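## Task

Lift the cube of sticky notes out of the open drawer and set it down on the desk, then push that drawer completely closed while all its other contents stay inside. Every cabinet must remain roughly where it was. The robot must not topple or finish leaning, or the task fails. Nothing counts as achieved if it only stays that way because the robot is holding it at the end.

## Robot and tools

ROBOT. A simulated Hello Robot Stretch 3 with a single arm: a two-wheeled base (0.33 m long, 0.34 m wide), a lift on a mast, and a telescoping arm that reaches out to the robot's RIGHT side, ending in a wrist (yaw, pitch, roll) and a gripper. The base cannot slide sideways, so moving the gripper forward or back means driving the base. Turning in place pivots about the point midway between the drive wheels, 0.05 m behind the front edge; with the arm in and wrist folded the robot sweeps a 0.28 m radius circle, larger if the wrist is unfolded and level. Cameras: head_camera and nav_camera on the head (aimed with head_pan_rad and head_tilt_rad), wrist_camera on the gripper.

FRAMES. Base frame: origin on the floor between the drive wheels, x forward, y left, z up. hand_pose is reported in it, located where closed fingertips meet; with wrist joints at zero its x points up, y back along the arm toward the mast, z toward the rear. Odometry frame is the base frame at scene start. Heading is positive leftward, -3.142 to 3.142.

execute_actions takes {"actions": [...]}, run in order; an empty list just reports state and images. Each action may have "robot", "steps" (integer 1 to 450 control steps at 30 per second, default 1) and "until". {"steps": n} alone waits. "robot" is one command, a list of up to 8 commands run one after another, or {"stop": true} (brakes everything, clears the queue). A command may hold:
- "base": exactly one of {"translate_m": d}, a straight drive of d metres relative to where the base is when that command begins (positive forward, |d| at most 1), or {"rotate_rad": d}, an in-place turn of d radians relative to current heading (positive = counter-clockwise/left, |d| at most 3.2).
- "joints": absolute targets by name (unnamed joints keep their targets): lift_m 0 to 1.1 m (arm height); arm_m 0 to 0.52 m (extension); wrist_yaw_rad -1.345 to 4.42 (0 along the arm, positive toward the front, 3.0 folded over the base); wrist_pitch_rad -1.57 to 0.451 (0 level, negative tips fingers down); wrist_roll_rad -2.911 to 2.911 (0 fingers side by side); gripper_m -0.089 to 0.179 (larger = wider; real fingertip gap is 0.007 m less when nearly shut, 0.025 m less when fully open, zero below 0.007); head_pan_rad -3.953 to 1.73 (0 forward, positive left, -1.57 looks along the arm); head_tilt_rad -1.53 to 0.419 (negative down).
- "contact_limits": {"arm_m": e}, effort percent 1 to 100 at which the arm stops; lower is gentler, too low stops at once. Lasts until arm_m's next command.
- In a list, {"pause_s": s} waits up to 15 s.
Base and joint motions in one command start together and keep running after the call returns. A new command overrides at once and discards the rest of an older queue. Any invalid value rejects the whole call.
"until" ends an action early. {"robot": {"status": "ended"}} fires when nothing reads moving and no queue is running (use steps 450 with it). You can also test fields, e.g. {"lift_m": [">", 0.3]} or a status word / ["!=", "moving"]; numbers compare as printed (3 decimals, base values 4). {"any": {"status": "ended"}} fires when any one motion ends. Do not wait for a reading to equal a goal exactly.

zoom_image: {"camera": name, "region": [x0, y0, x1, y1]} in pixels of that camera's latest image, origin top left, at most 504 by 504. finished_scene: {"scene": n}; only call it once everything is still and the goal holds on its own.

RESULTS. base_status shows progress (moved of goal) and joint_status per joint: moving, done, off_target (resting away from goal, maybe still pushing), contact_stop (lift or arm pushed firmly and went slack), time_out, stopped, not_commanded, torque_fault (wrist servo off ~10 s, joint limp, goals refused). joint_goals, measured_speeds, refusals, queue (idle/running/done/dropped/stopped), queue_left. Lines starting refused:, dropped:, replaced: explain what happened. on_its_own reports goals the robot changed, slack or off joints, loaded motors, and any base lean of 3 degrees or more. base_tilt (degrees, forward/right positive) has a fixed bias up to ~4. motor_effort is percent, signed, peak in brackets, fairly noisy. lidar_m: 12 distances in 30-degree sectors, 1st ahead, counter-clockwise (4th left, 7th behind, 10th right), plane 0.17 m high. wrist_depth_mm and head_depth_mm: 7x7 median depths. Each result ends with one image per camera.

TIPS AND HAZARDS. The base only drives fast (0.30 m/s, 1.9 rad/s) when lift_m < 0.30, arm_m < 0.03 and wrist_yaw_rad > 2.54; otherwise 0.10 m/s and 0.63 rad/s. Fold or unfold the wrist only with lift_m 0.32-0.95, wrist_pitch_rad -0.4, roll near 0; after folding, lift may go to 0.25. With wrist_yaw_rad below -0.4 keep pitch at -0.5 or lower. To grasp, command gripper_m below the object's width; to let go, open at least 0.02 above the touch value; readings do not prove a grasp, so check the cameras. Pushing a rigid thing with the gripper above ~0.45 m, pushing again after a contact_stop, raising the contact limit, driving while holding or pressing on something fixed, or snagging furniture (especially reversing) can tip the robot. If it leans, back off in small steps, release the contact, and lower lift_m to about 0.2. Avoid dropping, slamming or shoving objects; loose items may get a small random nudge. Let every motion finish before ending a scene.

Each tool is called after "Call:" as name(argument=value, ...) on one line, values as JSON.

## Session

Call:
execute_actions(actions=[{"robot":{"joints":{"head_tilt_rad":-0.5}},"steps":450,"until":{"robot":{"status":"ended"}}}])

Scene clock: 0.87 s.
robot.base_odometry: x=+0.000 y=+0.000 heading=+0.000 (m, m, rad; robot's odometry frame)
robot.turned_by_wheels: +0.000 (rad since the last result)
robot.turned_by_imu: +0.000 (rad since the last result)
robot.base_tilt: forward=-1.5 right=+0.3 (deg)
robot.lidar_m: 1.92 1.87 1.95 1.99 1.77 1.43 2.84 2.47 2.36 1.87 1.32 1.37
robot.head_depth_mm: 1995 2230 2420 2478 1929 1529 1272 / 1877 2065 2292 2500 1933 1538 1266 / 1791 1978 2169 2405 1927 1523 1263 / 1694 1869 2051 2282 1950 1527 1258 / 1634 1791 1940 2162 1930 1526 1271 / 1565 1712 1862 2057 1935 1524 1263 / 1517 1621 1778 1948 1939 1528 1256
robot.base_status: not_commanded
robot.joint_positions: lift_m=+0.394 arm_m=+0.002 wrist_yaw_rad=+3.004 wrist_pitch_rad=-0.359 wrist_roll_rad=-0.006 gripper_m=+0.037 head_pan_rad=-0.012 head_tilt_rad=-0.493
robot.joint_goals: lift_m=+0.394 arm_m=+0.002 wrist_yaw_rad=+3.004 wrist_pitch_rad=-0.359 wrist_roll_rad=-0.006 gripper_m=+0.037 head_pan_rad=-0.012 head_tilt_rad=-0.500
robot.joint_status: lift_m=not_commanded arm_m=not_commanded wrist_yaw_rad=not_commanded wrist_pitch_rad=not_commanded wrist_roll_rad=not_commanded gripper_m=not_commanded head_pan_rad=not_commanded head_tilt_rad=done
robot.measured_speeds: translate_m=+0.000 rotate_rad=+0.000 lift_m=+0.000 arm_m=+0.000 wrist_yaw_rad=+0.000 wrist_pitch_rad=+0.000 wrist_roll_rad=+0.000 head_pan_rad=+0.000 head_tilt_rad=+0.000
robot: refusals=0 queue=done queue_left=0
robot.motor_effort: left_wheel=+0(1) right_wheel=+0(1) lift_m=+26(26) arm_m=-1(1) wrist_yaw_rad=+1(1) wrist_pitch_rad=+4(4) wrist_roll_rad=+0(0) gripper_m=-1(0) head_pan_rad=+1(0) head_tilt_rad=-4(39) (%)
robot.hand_pose: x=+0.0105 y=+0.0827 z=+0.4202 quat_wxyz=(+0.174, +0.700, +0.079, +0.688) (m; robot's base frame)
robot.wrist_depth_mm: - - - - - - - / - - - - - - - / - - - - - - - / - - - - - - - / 805 830 - 800 834 800 821 / 670 679 - 683 665 674 664 / 592 574 579 583 582 575 569
pictures: head_camera (sideways: a quarter turn clockwise sets it upright), nav_camera (sideways: a quarter turn counterclockwise sets it upright), wrist_camera
camera_calibration (this result's frames):
head_camera: T_world_to_cam=[[-0.492301, -0.0222946, -0.87014, 1.15638], [-0.0353635, 0.999359, -0.00559772, 0.0144618], [0.869707, 0.0280155, -0.492773, 0.595834], [0, 0, 0, 1]] pos_world=[0.0515958, -0.00536413, 1.2999]
nav_camera: T_world_to_cam=[[0.516351, -0.00192584, 0.856375, -1.07577], [0.0198396, -0.999702, -0.0142105, 0.0750105], [0.856147, 0.0243278, -0.516159, 0.6211], [0, 0, 0, 1]] pos_world=[0.0222319, 0.0578065, 1.24291]
wrist_camera: T_world_to_cam=[[0.991068, -0.132456, -0.0154561, 0.0115706], [-0.0833662, -0.524923, -0.847057, 0.430065], [0.104085, 0.84078, -0.531277, 0.316998], [0, 0, 0, 1]] pos_world=[-0.00860916, -0.0392425, 0.532883]
Images, in order (width x height): head_camera 896x504, nav_camera 672x504, wrist_camera 644x364.

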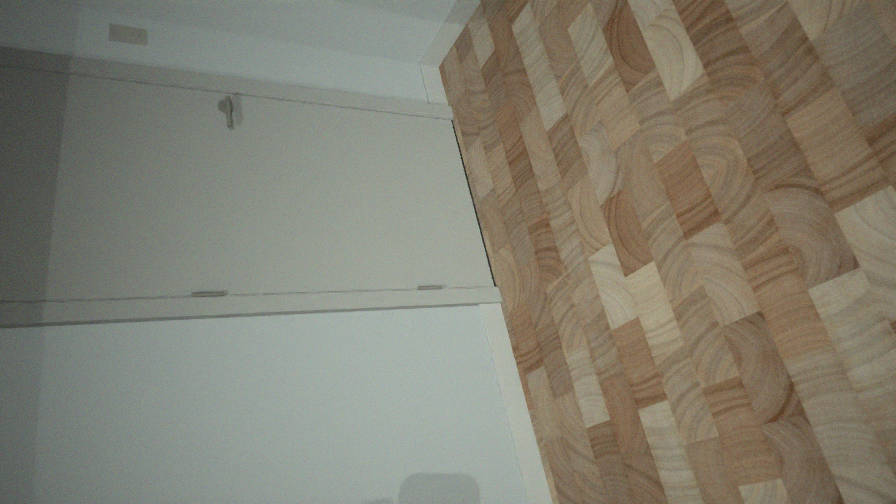

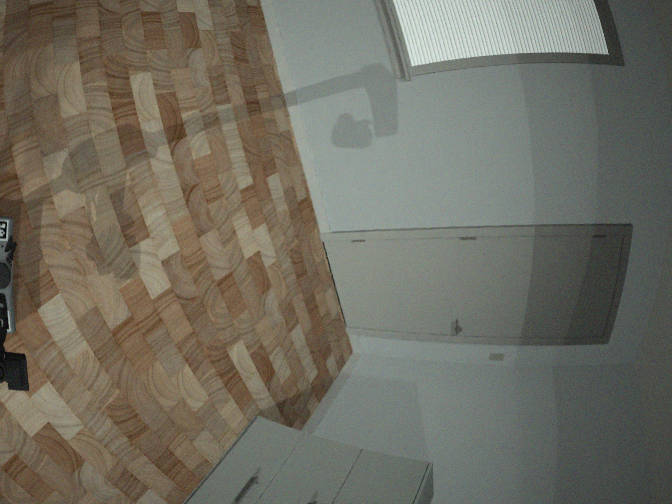

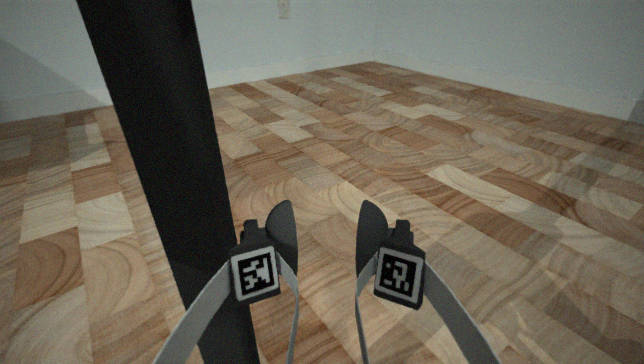

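Similar layout; the cabinet is probably rear-left.

Call:
execute_actions(actions=[{"robot":{"joints":{"lift_m":0.27},"base":{"rotate_rad":2.6}},"steps":450,"until":{"robot":{"status":"ended"}}}])

Scene clock: 4.47 s.
robot.base_odometry: x=+0.000 y=+0.000 heading=+2.600 (m, m, rad; robot's odometry frame)
robot.turned_by_wheels: +2.600 (rad since the last result)
robot.turned_by_imu: +2.643 (rad since the last result)
robot.base_tilt: forward=-1.6 right=+0.3 (deg)
robot.lidar_m: 1.43 2.79 2.47 2.36 1.88 1.32 1.37 1.93 1.87 1.94 2.00 1.87
robot.head_depth_mm: 1613 1738 1866 2048 1931 1530 1257 / 1698 1825 1950 1712 1860 1534 1250 / 1818 1958 2066 1590 1764 1519 1257 / 1919 2077 2301 1584 1861 1530 1260 / 2057 2244 2506 2297 1956 1521 1257 / 2194 2449 2742 2608 1924 1530 1255 / 2390 2633 2998 2639 1928 1519 1266
robot.base_status: done (rotate_rad +2.5999 of +2.6000)
robot.joint_positions: lift_m=+0.270 arm_m=+0.002 wrist_yaw_rad=+3.004 wrist_pitch_rad=-0.360 wrist_roll_rad=-0.006 gripper_m=+0.037 head_pan_rad=-0.012 head_tilt_rad=-0.494
robot.joint_goals: lift_m=+0.270 arm_m=+0.002 wrist_yaw_rad=+3.004 wrist_pitch_rad=-0.360 wrist_roll_rad=-0.006 gripper_m=+0.037 head_pan_rad=-0.012 head_tilt_rad=-0.500
robot.joint_status: lift_m=done arm_m=not_commanded wrist_yaw_rad=not_commanded wrist_pitch_rad=not_commanded wrist_roll_rad=not_commanded gripper_m=not_commanded head_pan_rad=not_commanded head_tilt_rad=done
robot.measured_speeds: translate_m=+0.000 rotate_rad=+0.000 lift_m=+0.000 arm_m=+0.000 wrist_yaw_rad=+0.000 wrist_pitch_rad=+0.000 wrist_roll_rad=+0.000 head_pan_rad=+0.000 head_tilt_rad=+0.000
robot: refusals=0 queue=done queue_left=0
robot.motor_effort: left_wheel=-3(10) right_wheel=+2(12) lift_m=+22(26) arm_m=-1(1) wrist_yaw_rad=+0(1) wrist_pitch_rad=+5(5) wrist_roll_rad=+0(0) gripper_m=-1(0) head_pan_rad=+0(0) head_tilt_rad=-3(4) (%)
robot.hand_pose: x=+0.0105 y=+0.0825 z=+0.2960 quat_wxyz=(+0.174, +0.700, +0.079, +0.688) (m; robot's base frame)
robot.wrist_depth_mm: - - - - - - - / - - - - - - - / - - - - - - - / 792 788 783 780 812 788 789 / 623 630 - 617 659 616 623 / 523 518 - 513 518 509 514 / 464 - - - 436 439 437
pictures: head_camera (sideways: a quarter turn clockwise sets it upright), nav_camera (sideways: a quarter turn counterclockwise sets it upright), wrist_camera
camera_calibration (this result's frames):
head_camera: T_world_to_cam=[[-0.493116, -0.0222847, -0.869678, 1.15578], [-0.0353688, 0.999359, -0.00555314, 0.0144038], [0.869244, 0.0280211, -0.493588, 0.596897], [0, 0, 0, 1]] pos_world=[0.0515939, -0.00536411, 1.29986]
nav_camera: T_world_to_cam=[[0.517154, -0.00193561, 0.85589, -1.07514], [0.0198263, -0.999702, -0.0142405, 0.0750497], [0.855663, 0.0243337, -0.516962, 0.622147], [0, 0, 0, 1]] pos_world=[0.0221766, 0.0578071, 1.2429]
wrist_camera: T_world_to_cam=[[0.991065, -0.13248, -0.0154633, 0.00965142], [-0.083536, -0.52614, -0.846285, 0.324619], [0.10398, 0.840015, -0.532506, 0.251597], [0, 0, 0, 1]] pos_world=[-0.00860894, -0.0392716, 0.408846]
Images, in order (width x height): head_camera 896x504, nav_camera 672x504, wrist_camera 644x364.

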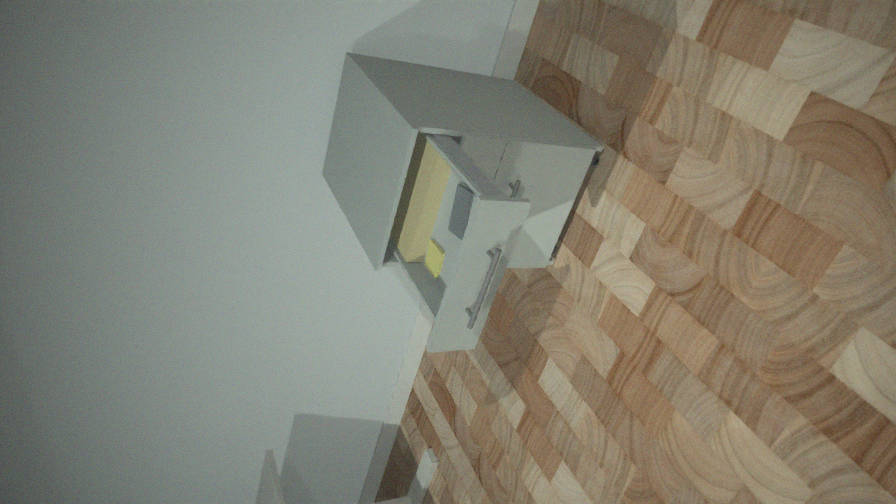

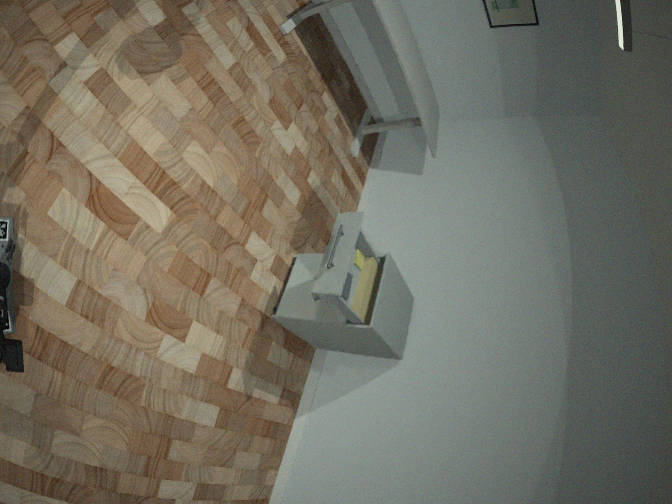

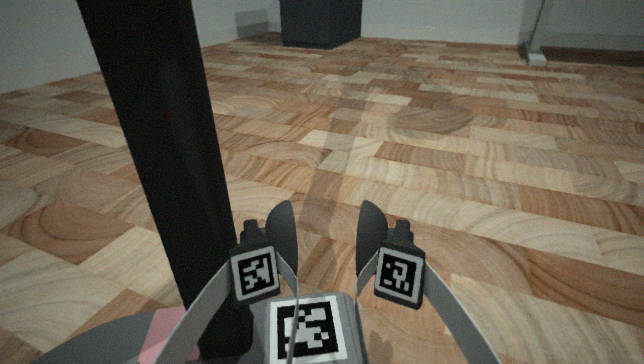

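Call:
execute_actions(actions=[{"robot":[{"base":{"rotate_rad":0.375}},{"base":{"translate_m":1.0}},{"base":{"rotate_rad":0.61},"joints":{"head_pan_rad":-1.57,"head_tilt_rad":-0.9}},{"joints":{"lift_m":0.83,"wrist_pitch_rad":-0.4}},{"joints":{"wrist_yaw_rad":0}},{"joints":{"wrist_pitch_rad":-1.2,"gripper_m":0.12,"arm_m":0.25}}],"steps":450,"until":{"robot":{"status":"ended"}}},{"steps":450,"until":{"robot":{"status":"ended"}}}])

Scene clock: 24.00 s.
robot.base_odometry: x=-0.986 y=+0.166 heading=-2.699 (m, m, rad; robot's odometry frame)
robot.turned_by_wheels: +0.985 (rad since the last result)
robot.turned_by_imu: +1.006 (rad since the last result)
robot.base_tilt: forward=-1.7 right=+0.2 (deg)
robot.lidar_m: 1.67 2.15 2.05 2.43 2.14 2.80 2.66 1.97 0.76 0.72 1.35 1.80
robot.head_depth_mm: 1156 1356 - - 834 1223 1092 / 1156 1232 - 938 785 1220 1104 / 1166 1191 - 916 795 1225 1117 / 1163 1195 991 948 801 1231 1113 / 1168 1339 1515 1551 880 1227 1102 / 1165 1370 1641 1634 1399 1232 1098 / 1175 1368 1667 1644 1401 1243 1102
robot.base_status: done (rotate_rad +0.6099 of +0.6100)
robot.joint_positions: lift_m=+0.830 arm_m=+0.250 wrist_yaw_rad=+0.001 wrist_pitch_rad=-1.201 wrist_roll_rad=-0.006 gripper_m=+0.120 head_pan_rad=-1.563 head_tilt_rad=-0.889
robot.joint_goals: lift_m=+0.830 arm_m=+0.250 wrist_yaw_rad=+0.000 wrist_pitch_rad=-1.200 wrist_roll_rad=-0.006 gripper_m=+0.120 head_pan_rad=-1.570 head_tilt_rad=-0.900
robot.joint_status: lift_m=done arm_m=done wrist_yaw_rad=done wrist_pitch_rad=done wrist_roll_rad=not_commanded gripper_m=done head_pan_rad=done head_tilt_rad=done
robot.measured_speeds: translate_m=+0.000 rotate_rad=+0.000 lift_m=+0.000 arm_m=+0.000 wrist_yaw_rad=+0.000 wrist_pitch_rad=+0.000 wrist_roll_rad=+0.000 head_pan_rad=+0.000 head_tilt_rad=+0.000
robot: refusals=0 queue=done queue_left=0
robot.motor_effort: left_wheel=-3(11) right_wheel=+2(8) lift_m=+28(30) arm_m=+5(8) wrist_yaw_rad=-1(4) wrist_pitch_rad=+0(6) wrist_roll_rad=+0(0) gripper_m=+1(80) head_pan_rad=-4(61) head_tilt_rad=-6(39) (%)
robot.hand_pose: x=-0.0215 y=-0.4645 z=+0.7209 quat_wxyz=(+0.585, +0.401, -0.581, -0.398) (m; robot's base frame)
robot.wrist_depth_mm: 993 986 363 370 375 376 - / 969 968 388 397 397 387 953 / 946 944 385 384 373 380 952 / 919 912 374 375 373 363 911 / 882 891 365 365 354 335 901 / 869 876 356 340 354 - 855 / 842 249 260 255 249 248 245
pictures: head_camera (sideways: a quarter turn clockwise sets it upright), nav_camera (sideways: a quarter turn counterclockwise sets it upright), wrist_camera
camera_calibration (this result's frames):
head_camera: T_world_to_cam=[[-0.0343499, 0.789152, -0.613236, 0.818737], [0.998471, 0.0536873, 0.0131598, -0.0162629], [0.0433081, -0.611847, -0.78979, 0.987223], [0, 0, 0, 1]] pos_world=[0.00160679, -0.0412058, 1.28199]
nav_camera: T_world_to_cam=[[0.0105567, -0.806492, 0.591151, -0.727011], [-0.999172, -0.0317371, -0.025455, 0.0958553], [0.0392906, -0.590393, -0.806159, 1.00329], [0, 0, 0, 1]] pos_world=[0.064031, 0.00904635, 1.24102]
wrist_camera: T_world_to_cam=[[-0.99988, 0.00764821, -0.0134808, -0.00374535], [0.00979076, 0.985938, -0.166825, 0.608281], [0.0120153, -0.166937, -0.985894, 0.797806], [0, 0, 0, 1]] pos_world=[-0.0192863, -0.466516, 0.887978]
Images, in order (width x height): head_camera 896x504, nav_camera 672x504, wrist_camera 644x364.

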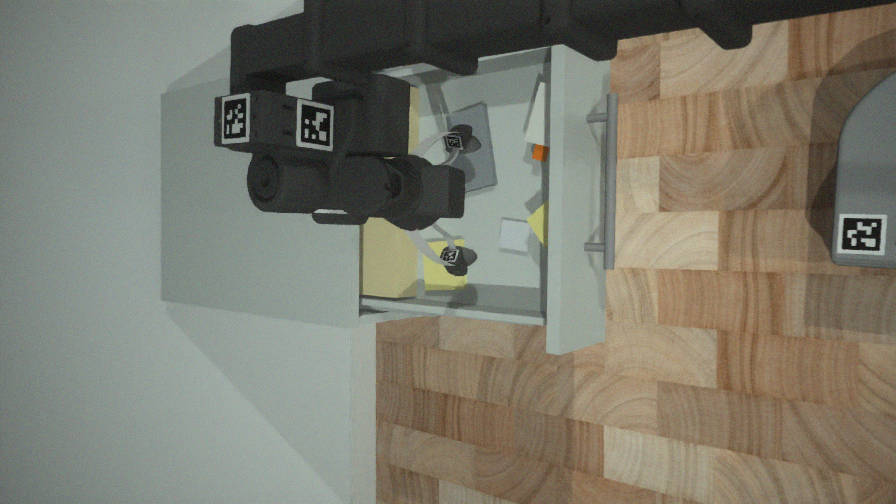

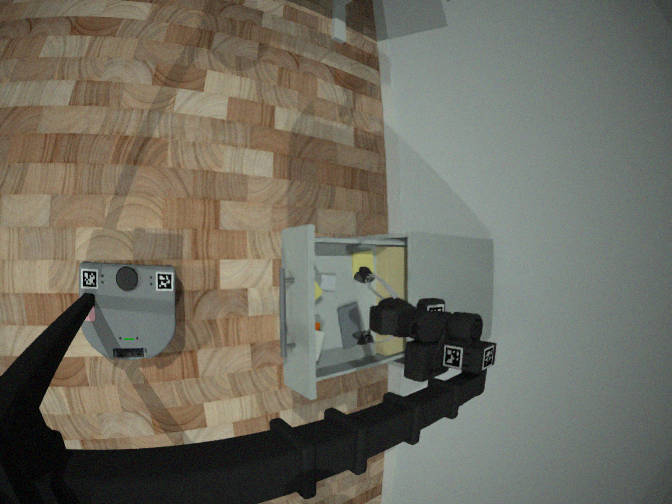

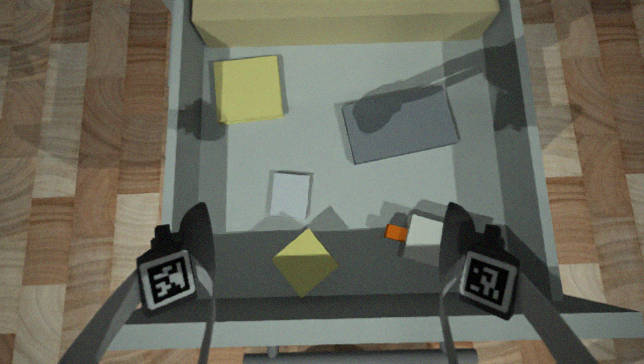

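Call:
execute_actions(actions=[{"robot":{"joints":{"arm_m":0.3,"wrist_yaw_rad":0.74,"wrist_pitch_rad":-1.5,"gripper_m":0.09,"lift_m":0.79},"base":{"translate_m":0.022}},"steps":450,"until":{"robot":{"status":"ended"}}}])

Scene clock: 26.40 s.
robot.base_odometry: x=-1.006 y=+0.157 heading=-2.699 (m, m, rad; robot's odometry frame)
robot.turned_by_wheels: +0.000 (rad since the last result)
robot.turned_by_imu: +0.000 (rad since the last result)
robot.base_tilt: forward=-1.7 right=+0.3 (deg)
robot.lidar_m: 1.65 2.13 2.04 2.43 2.22 2.82 2.68 1.97 0.76 0.72 1.35 1.80
robot.head_depth_mm: 1159 1351 1580 - - - 1090 / 1159 1230 - 946 785 1227 1103 / 1155 1187 - 909 794 1229 1116 / 1164 1197 991 956 796 1232 1119 / 1158 1337 1554 1601 1358 1231 1097 / 1164 1367 1649 1630 1395 1238 1103 / 1168 1356 1655 1622 1408 1241 1102
robot.base_status: done (translate_m +0.0220 of +0.0220)
robot.joint_positions: lift_m=+0.790 arm_m=+0.300 wrist_yaw_rad=+0.737 wrist_pitch_rad=-1.496 wrist_roll_rad=-0.006 gripper_m=+0.090 head_pan_rad=-1.563 head_tilt_rad=-0.889
robot.joint_goals: lift_m=+0.790 arm_m=+0.300 wrist_yaw_rad=+0.740 wrist_pitch_rad=-1.500 wrist_roll_rad=-0.006 gripper_m=+0.090 head_pan_rad=-1.570 head_tilt_rad=-0.900
robot.joint_status: lift_m=done arm_m=done wrist_yaw_rad=done wrist_pitch_rad=done wrist_roll_rad=not_commanded gripper_m=done head_pan_rad=done head_tilt_rad=done
robot.measured_speeds: translate_m=+0.000 rotate_rad=+0.000 lift_m=+0.000 arm_m=+0.000 wrist_yaw_rad=+0.000 wrist_pitch_rad=+0.000 wrist_roll_rad=+0.000 head_pan_rad=+0.000 head_tilt_rad=+0.000
robot: refusals=0 queue=done queue_left=0
robot.motor_effort: left_wheel=-2(5) right_wheel=+2(8) lift_m=+22(28) arm_m=+5(5) wrist_yaw_rad=+4(6) wrist_pitch_rad=-2(1) wrist_roll_rad=+0(0) gripper_m=+0(82) head_pan_rad=-5(5) head_tilt_rad=-8(7) (%)
robot.hand_pose: x=-0.0248 y=-0.4411 z=+0.6715 quat_wxyz=(+0.658, +0.636, -0.308, -0.260) (m; robot's base frame)
robot.wrist_depth_mm: 812 820 797 298 291 292 280 / 821 808 294 300 298 300 300 / 811 214 309 307 303 295 304 / 864 839 260 313 309 307 307 / 875 854 212 276 320 319 312 / 888 887 - 223 323 315 284 / 897 - - 280 261 310 887
pictures: head_camera (sideways: a quarter turn clockwise sets it upright), nav_camera (sideways: a quarter turn counterclockwise sets it upright), wrist_camera
camera_calibration (this result's frames):
head_camera: T_world_to_cam=[[-0.0343197, 0.789154, -0.613236, 0.818737], [0.998473, 0.0536491, 0.0131598, -0.0162629], [0.0432847, -0.611848, -0.78979, 0.987223], [0, 0, 0, 1]] pos_world=[0.00160521, -0.0412056, 1.28199]
nav_camera: T_world_to_cam=[[0.0105258, -0.806492, 0.591151, -0.727011], [-0.999173, -0.0316988, -0.025455, 0.0958553], [0.0392681, -0.590394, -0.806159, 1.00329], [0, 0, 0, 1]] pos_world=[0.0640314, 0.00904413, 1.24102]
wrist_camera: T_world_to_cam=[[-0.748984, -0.662509, -0.010242, -0.299424], [-0.658202, 0.74216, 0.126363, 0.25598], [-0.0761157, 0.101385, -0.991931, 0.873265], [0, 0, 0, 1]] pos_world=[0.0106922, -0.476886, 0.830805]
Images, in order (width x height): head_camera 896x504, nav_camera 672x504, wrist_camera 644x364.

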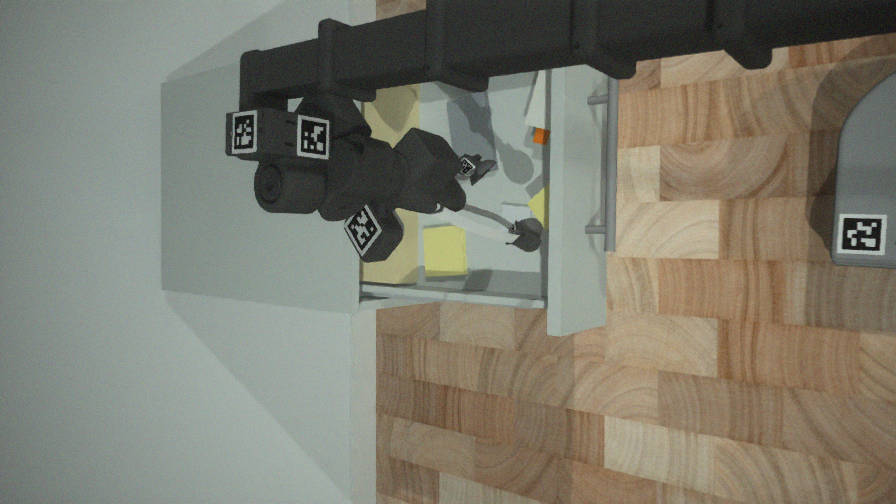

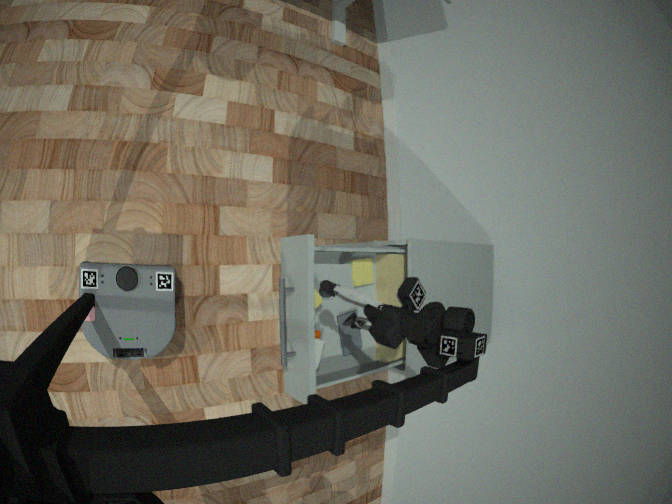

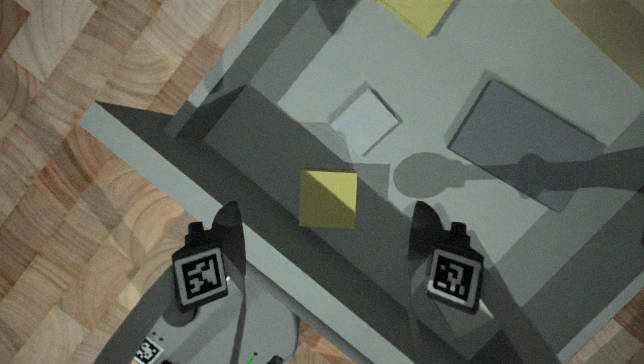

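Call:
execute_actions(actions=[{"robot":{"joints":{"lift_m":0.672}},"steps":450,"until":{"robot":{"status":"ended"}}}])

Scene clock: 27.13 s.
robot.base_odometry: x=-1.006 y=+0.157 heading=-2.699 (m, m, rad; robot's odometry frame)
robot.turned_by_wheels: +0.000 (rad since the last result)
robot.turned_by_imu: -0.002 (rad since the last result)
robot.base_tilt: forward=-1.7 right=+0.1 (deg)
robot.lidar_m: 1.65 2.13 2.05 2.43 2.24 2.82 2.68 1.97 0.75 0.72 1.35 1.79
robot.head_depth_mm: 1158 1353 1561 1673 - - - / 1159 1184 - 949 788 1230 1108 / 1159 1196 - - 792 1225 1113 / 1163 1200 1000 955 796 1230 1117 / 1162 1335 1558 1595 1354 1233 1105 / 1172 1363 1641 1623 1402 1234 1100 / 1170 1367 1654 1647 1418 1235 1105
robot.base_status: done (translate_m +0.0220 of +0.0220)
robot.joint_positions: lift_m=+0.755 arm_m=+0.300 wrist_yaw_rad=+0.737 wrist_pitch_rad=-1.499 wrist_roll_rad=-0.001 gripper_m=+0.090 head_pan_rad=-1.563 head_tilt_rad=-0.889
robot.joint_goals: lift_m=+0.755 arm_m=+0.300 wrist_yaw_rad=+0.740 wrist_pitch_rad=-1.500 wrist_roll_rad=-0.001 gripper_m=+0.090 head_pan_rad=-1.570 head_tilt_rad=-0.900
robot.joint_status: lift_m=contact_stop arm_m=done wrist_yaw_rad=done wrist_pitch_rad=done wrist_roll_rad=not_commanded gripper_m=done head_pan_rad=done head_tilt_rad=done
robot.measured_speeds: translate_m=+0.000 rotate_rad=+0.000 lift_m=+0.011 arm_m=+0.001 wrist_yaw_rad=+0.000 wrist_pitch_rad=+0.024 wrist_roll_rad=+0.096 head_pan_rad=+0.000 head_tilt_rad=+0.000
robot: refusals=0 queue=dropped queue_left=0
robot.on_its_own: lift_m is slack since a contact_stop, until your next command for it (your +0.672 is given up)
robot.motor_effort: left_wheel=-3(4) right_wheel=+0(3) lift_m=+6(22) arm_m=+4(6) wrist_yaw_rad=+3(4) wrist_pitch_rad=-2(2) wrist_roll_rad=-4(4) gripper_m=-6(6) head_pan_rad=-4(6) head_tilt_rad=-7(7) (%)
robot.hand_pose: x=-0.0253 y=-0.4406 z=+0.6363 quat_wxyz=(+0.657, +0.636, -0.309, -0.263) (m; robot's base frame)
robot.wrist_depth_mm: 780 765 243 268 263 263 262 / 795 799 266 272 269 267 267 / 184 212 278 275 272 265 264 / 821 176 260 279 278 278 268 / 849 837 206 248 285 283 282 / 858 869 181 214 286 287 277 / 864 - - 184 259 265 250
pictures: head_camera (sideways: a quarter turn clockwise sets it upright), nav_camera (sideways: a quarter turn counterclockwise sets it upright), wrist_camera
camera_calibration (this result's frames):
head_camera: T_world_to_cam=[[-0.0343136, 0.789205, -0.61317, 0.81865], [0.998474, 0.0536398, 0.0131637, -0.0162679], [0.0432791, -0.611782, -0.789841, 0.98729], [0, 0, 0, 1]] pos_world=[0.00160486, -0.0412039, 1.28199]
nav_camera: T_world_to_cam=[[0.0105196, -0.806542, 0.591083, -0.726923], [-0.999174, -0.0316885, -0.025457, 0.0958579], [0.0392627, -0.590327, -0.806209, 1.00335], [0, 0, 0, 1]] pos_world=[0.0640314, 0.00904876, 1.24102]
wrist_camera: T_world_to_cam=[[-0.752164, -0.658891, -0.0105756, -0.298134], [-0.654421, 0.744985, 0.129346, 0.259174], [-0.0773464, 0.10421, -0.991543, 0.839209], [0, 0, 0, 1]] pos_world=[0.0102733, -0.476973, 0.795436]
Images, in order (width x height): head_camera 896x504, nav_camera 672x504, wrist_camera 644x364.

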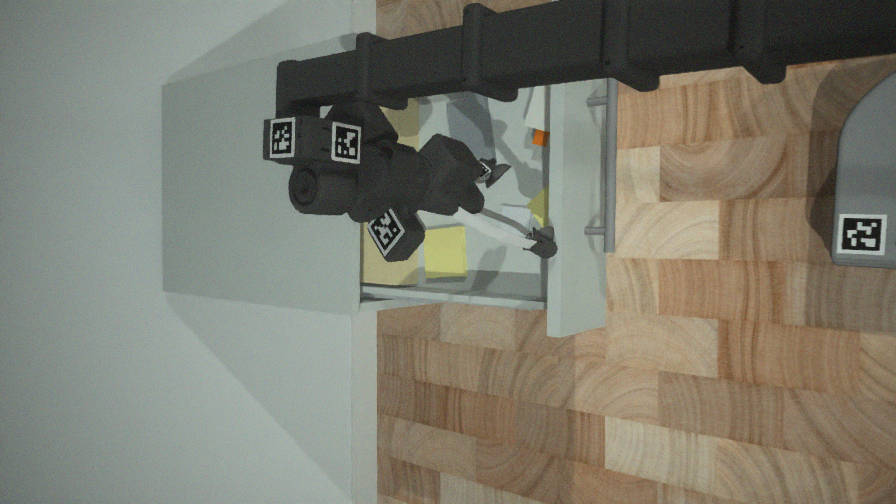

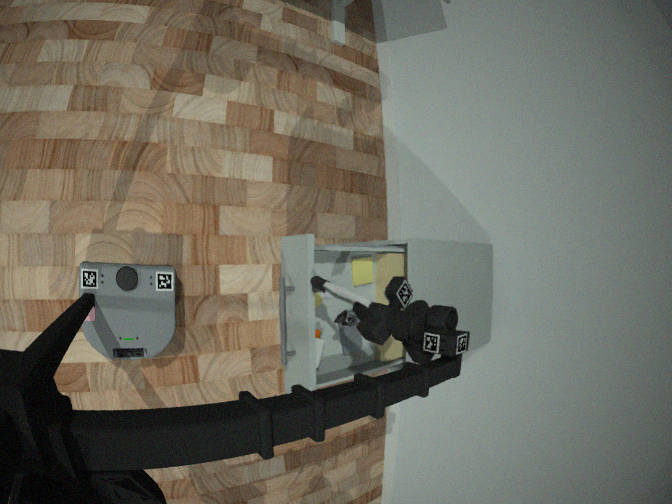

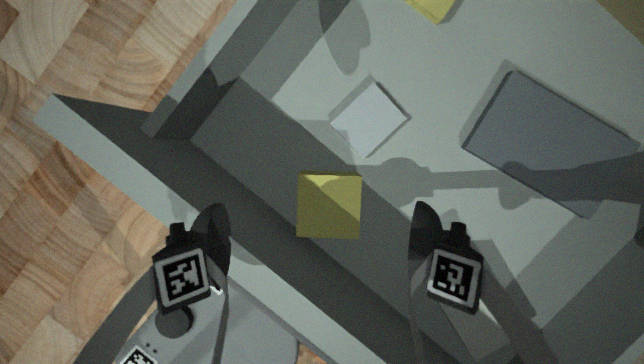

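Call:
execute_actions(actions=[{"robot":[{"joints":{"lift_m":0.78}},{"joints":{"wrist_yaw_rad":0.2,"gripper_m":0.105,"arm_m":0.31}},{"joints":{"lift_m":0.672}}],"steps":450,"until":{"robot":{"status":"ended"}}}])

Scene clock: 31.03 s.
robot.base_odometry: x=-1.006 y=+0.157 heading=-2.698 (m, m, rad; robot's odometry frame)
robot.turned_by_wheels: +0.000 (rad since the last result)
robot.turned_by_imu: -0.005 (rad since the last result)
robot.base_tilt: forward=-1.6 right=+0.3 (deg)
robot.lidar_m: 1.65 2.12 2.04 2.43 2.28 2.82 2.68 1.98 0.75 0.72 1.35 1.78
robot.head_depth_mm: 1150 1361 1537 1570 833 - - / 1158 1191 986 - 791 1229 1113 / 1160 1197 992 - 773 1227 1118 / 1157 1203 994 963 799 1234 1110 / 1159 1334 1545 1586 1325 1243 1101 / 1164 1366 1643 1623 1412 1232 1095 / 1169 1372 1656 1639 1404 1235 1104
robot.base_status: done (translate_m +0.0220 of +0.0220)
robot.joint_positions: lift_m=+0.672 arm_m=+0.310 wrist_yaw_rad=+0.203 wrist_pitch_rad=-1.496 wrist_roll_rad=-0.002 gripper_m=+0.105 head_pan_rad=-1.563 head_tilt_rad=-0.890
robot.joint_goals: lift_m=+0.672 arm_m=+0.310 wrist_yaw_rad=+0.200 wrist_pitch_rad=-1.500 wrist_roll_rad=-0.002 gripper_m=+0.105 head_pan_rad=-1.570 head_tilt_rad=-0.900
robot.joint_status: lift_m=done arm_m=done wrist_yaw_rad=done wrist_pitch_rad=done wrist_roll_rad=not_commanded gripper_m=done head_pan_rad=done head_tilt_rad=done
robot.measured_speeds: translate_m=+0.000 rotate_rad=+0.000 lift_m=+0.000 arm_m=+0.000 wrist_yaw_rad=+0.000 wrist_pitch_rad=+0.000 wrist_roll_rad=+0.000 head_pan_rad=+0.000 head_tilt_rad=+0.000
robot: refusals=0 queue=done queue_left=0
robot.motor_effort: left_wheel=-1(3) right_wheel=+1(9) lift_m=+23(30) arm_m=+5(5) wrist_yaw_rad=-3(4) wrist_pitch_rad=-2(4) wrist_roll_rad=-2(3) gripper_m=+0(58) head_pan_rad=-5(4) head_tilt_rad=-6(6) (%)
robot.hand_pose: x=-0.0226 y=-0.4496 z=+0.5535 quat_wxyz=(+0.565, +0.531, -0.466, -0.426) (m; robot's base frame)
robot.wrist_depth_mm: 143 183 183 182 183 173 172 / 145 188 187 181 185 185 185 / 150 190 189 184 191 188 188 / 155 194 194 193 193 192 191 / 160 197 197 158 197 174 168 / 159 183 190 161 201 170 170 / 132 139 147 159 171 183 193
pictures: head_camera (sideways: a quarter turn clockwise sets it upright), nav_camera (sideways: a quarter turn counterclockwise sets it upright), wrist_camera
camera_calibration (this result's frames):
head_camera: T_world_to_cam=[[-0.0342096, 0.78936, -0.612976, 0.818397], [0.998481, 0.0535036, 0.013175, -0.0162827], [0.0431962, -0.611594, -0.789992, 0.987486], [0, 0, 0, 1]] pos_world=[0.00159934, -0.0411984, 1.28198]
nav_camera: T_world_to_cam=[[0.0104133, -0.806688, 0.590885, -0.726664], [-0.999178, -0.0315492, -0.0254629, 0.0958657], [0.0391826, -0.590134, -0.806354, 1.00354], [0, 0, 0, 1]] pos_world=[0.0640325, 0.00905599, 1.24102]
wrist_camera: T_world_to_cam=[[-0.98266, -0.185116, -0.0105265, -0.0951468], [-0.184941, 0.974508, 0.12701, 0.393513], [-0.0132534, 0.126754, -0.991846, 0.770035], [0, 0, 0, 1]] pos_world=[-0.0105147, -0.4987, 0.712774]
Images, in order (width x height): head_camera 896x504, nav_camera 672x504, wrist_camera 644x364.

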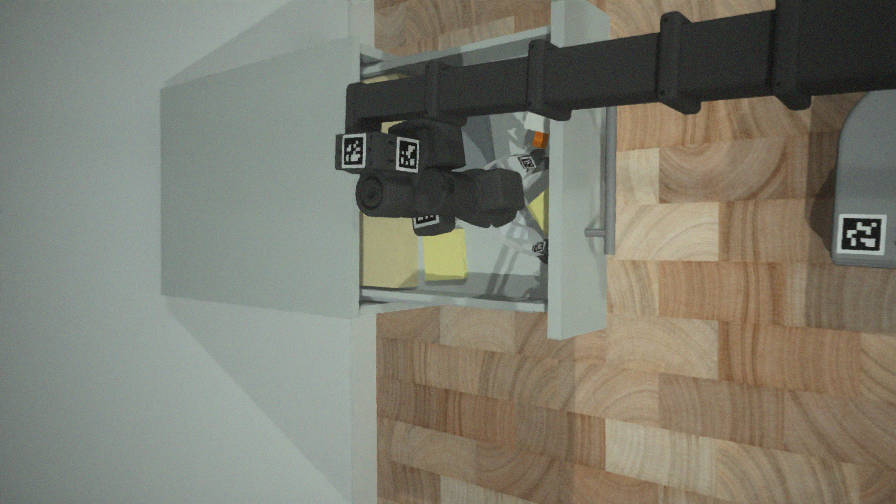

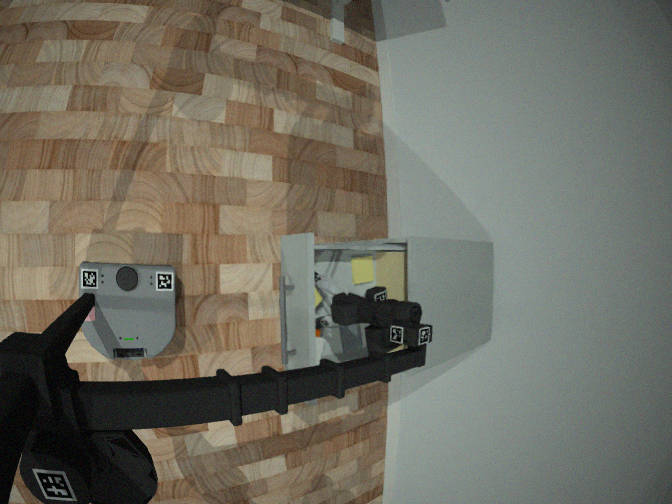

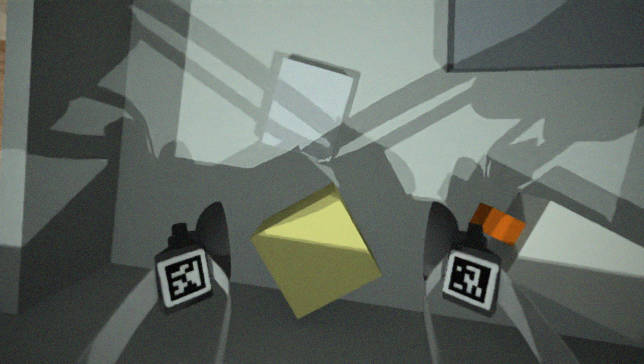

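Lower slightly, narrow, increase yaw while closing.

Call:
execute_actions(actions=[{"robot":[{"joints":{"lift_m":0.664,"gripper_m":0.08}},{"joints":{"wrist_yaw_rad":0.4,"gripper_m":0.068}},{"joints":{"gripper_m":0.0}},{"joints":{"lift_m":0.70}}],"steps":450,"until":{"robot":{"status":"ended"}}}])

Scene clock: 34.90 s.
robot.base_odometry: x=-1.006 y=+0.157 heading=-2.698 (m, m, rad; robot's odometry frame)
robot.turned_by_wheels: +0.000 (rad since the last result)
robot.turned_by_imu: +0.000 (rad since the last result)
robot.base_tilt: forward=-1.7 right=+0.3 (deg)
robot.lidar_m: 1.65 2.12 2.04 2.42 2.27 2.82 2.68 1.99 0.75 0.72 1.35 1.78
robot.head_depth_mm: 1160 1357 1544 1621 1312 - - / 1156 1182 1014 907 768 1221 1111 / 1167 1189 1018 - 779 1224 1120 / 1163 1194 991 954 797 1232 1115 / 1158 1335 1561 1585 1323 1223 1096 / 1172 1357 1647 1620 1401 1230 1099 / 1159 1354 1647 1631 1410 1237 1106
robot.base_status: done (translate_m +0.0220 of +0.0220)
robot.joint_positions: lift_m=+0.700 arm_m=+0.310 wrist_yaw_rad=+0.397 wrist_pitch_rad=-1.497 wrist_roll_rad=-0.002 gripper_m=+0.004 head_pan_rad=-1.563 head_tilt_rad=-0.890
robot.joint_goals: lift_m=+0.700 arm_m=+0.310 wrist_yaw_rad=+0.400 wrist_pitch_rad=-1.500 wrist_roll_rad=-0.002 gripper_m=+0.003 head_pan_rad=-1.570 head_tilt_rad=-0.900
robot.joint_status: lift_m=done arm_m=done wrist_yaw_rad=done wrist_pitch_rad=done wrist_roll_rad=not_commanded gripper_m=done head_pan_rad=done head_tilt_rad=done
robot.measured_speeds: translate_m=+0.000 rotate_rad=+0.000 lift_m=+0.000 arm_m=+0.000 wrist_yaw_rad=+0.000 wrist_pitch_rad=+0.000 wrist_roll_rad=+0.000 head_pan_rad=+0.000 head_tilt_rad=+0.000
robot: refusals=0 queue=done queue_left=0
robot.motor_effort: left_wheel=-1(2) right_wheel=+0(1) lift_m=+29(30) arm_m=+5(5) wrist_yaw_rad=+4(2) wrist_pitch_rad=-2(2) wrist_roll_rad=-2(2) gripper_m=-22(98) head_pan_rad=-4(5) head_tilt_rad=-7(7) (%)
robot.hand_pose: x=-0.0236 y=-0.4499 z=+0.5812 quat_wxyz=(+0.603, +0.574, -0.412, -0.369) (m; robot's base frame)
robot.wrist_depth_mm: 713 169 210 208 210 198 199 / 727 181 214 211 214 201 202 / 752 198 218 211 218 217 215 / 743 221 222 221 221 220 219 / 164 198 225 145 223 213 224 / 134 150 173 149 227 199 225 / 123 123 138 153 197 231 216
pictures: head_camera (sideways: a quarter turn clockwise sets it upright), nav_camera (sideways: a quarter turn counterclockwise sets it upright), wrist_camera
camera_calibration (this result's frames):
head_camera: T_world_to_cam=[[-0.0342094, 0.789361, -0.612976, 0.818397], [0.998481, 0.0535033, 0.013175, -0.0162827], [0.0431961, -0.611594, -0.789992, 0.987486], [0, 0, 0, 1]] pos_world=[0.00159933, -0.0411984, 1.28198]
nav_camera: T_world_to_cam=[[0.0104131, -0.806689, 0.590885, -0.726664], [-0.999178, -0.0315489, -0.0254629, 0.0958657], [0.0391825, -0.590134, -0.806354, 1.00354], [0, 0, 0, 1]] pos_world=[0.0640325, 0.00905599, 1.24102]
wrist_camera: T_world_to_cam=[[-0.928493, -0.3712, -0.0105182, -0.17828], [-0.369435, 0.920467, 0.127505, 0.361073], [-0.0376481, 0.122273, -0.991782, 0.794932], [0, 0, 0, 1]] pos_world=[-0.00221086, -0.495732, 0.740486]
Images, in order (width x height): head_camera 896x504, nav_camera 672x504, wrist_camera 644x364.

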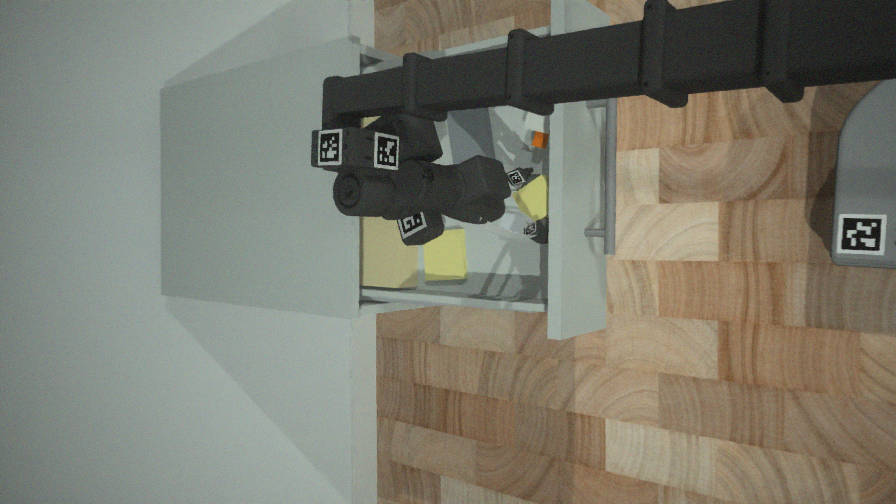

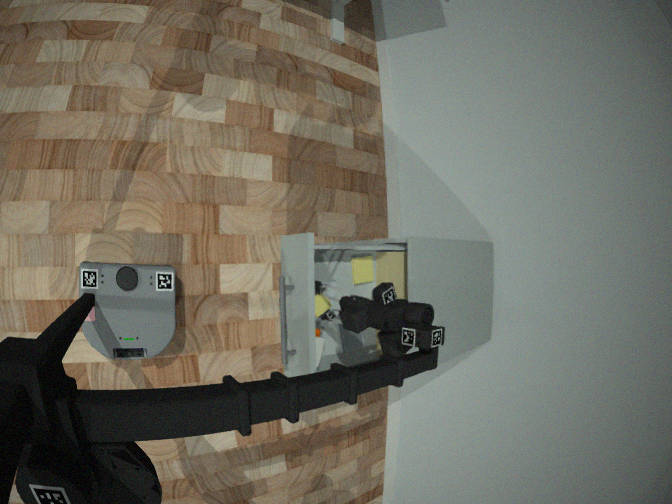

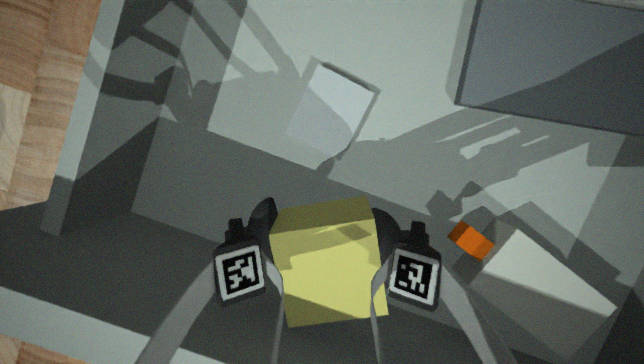

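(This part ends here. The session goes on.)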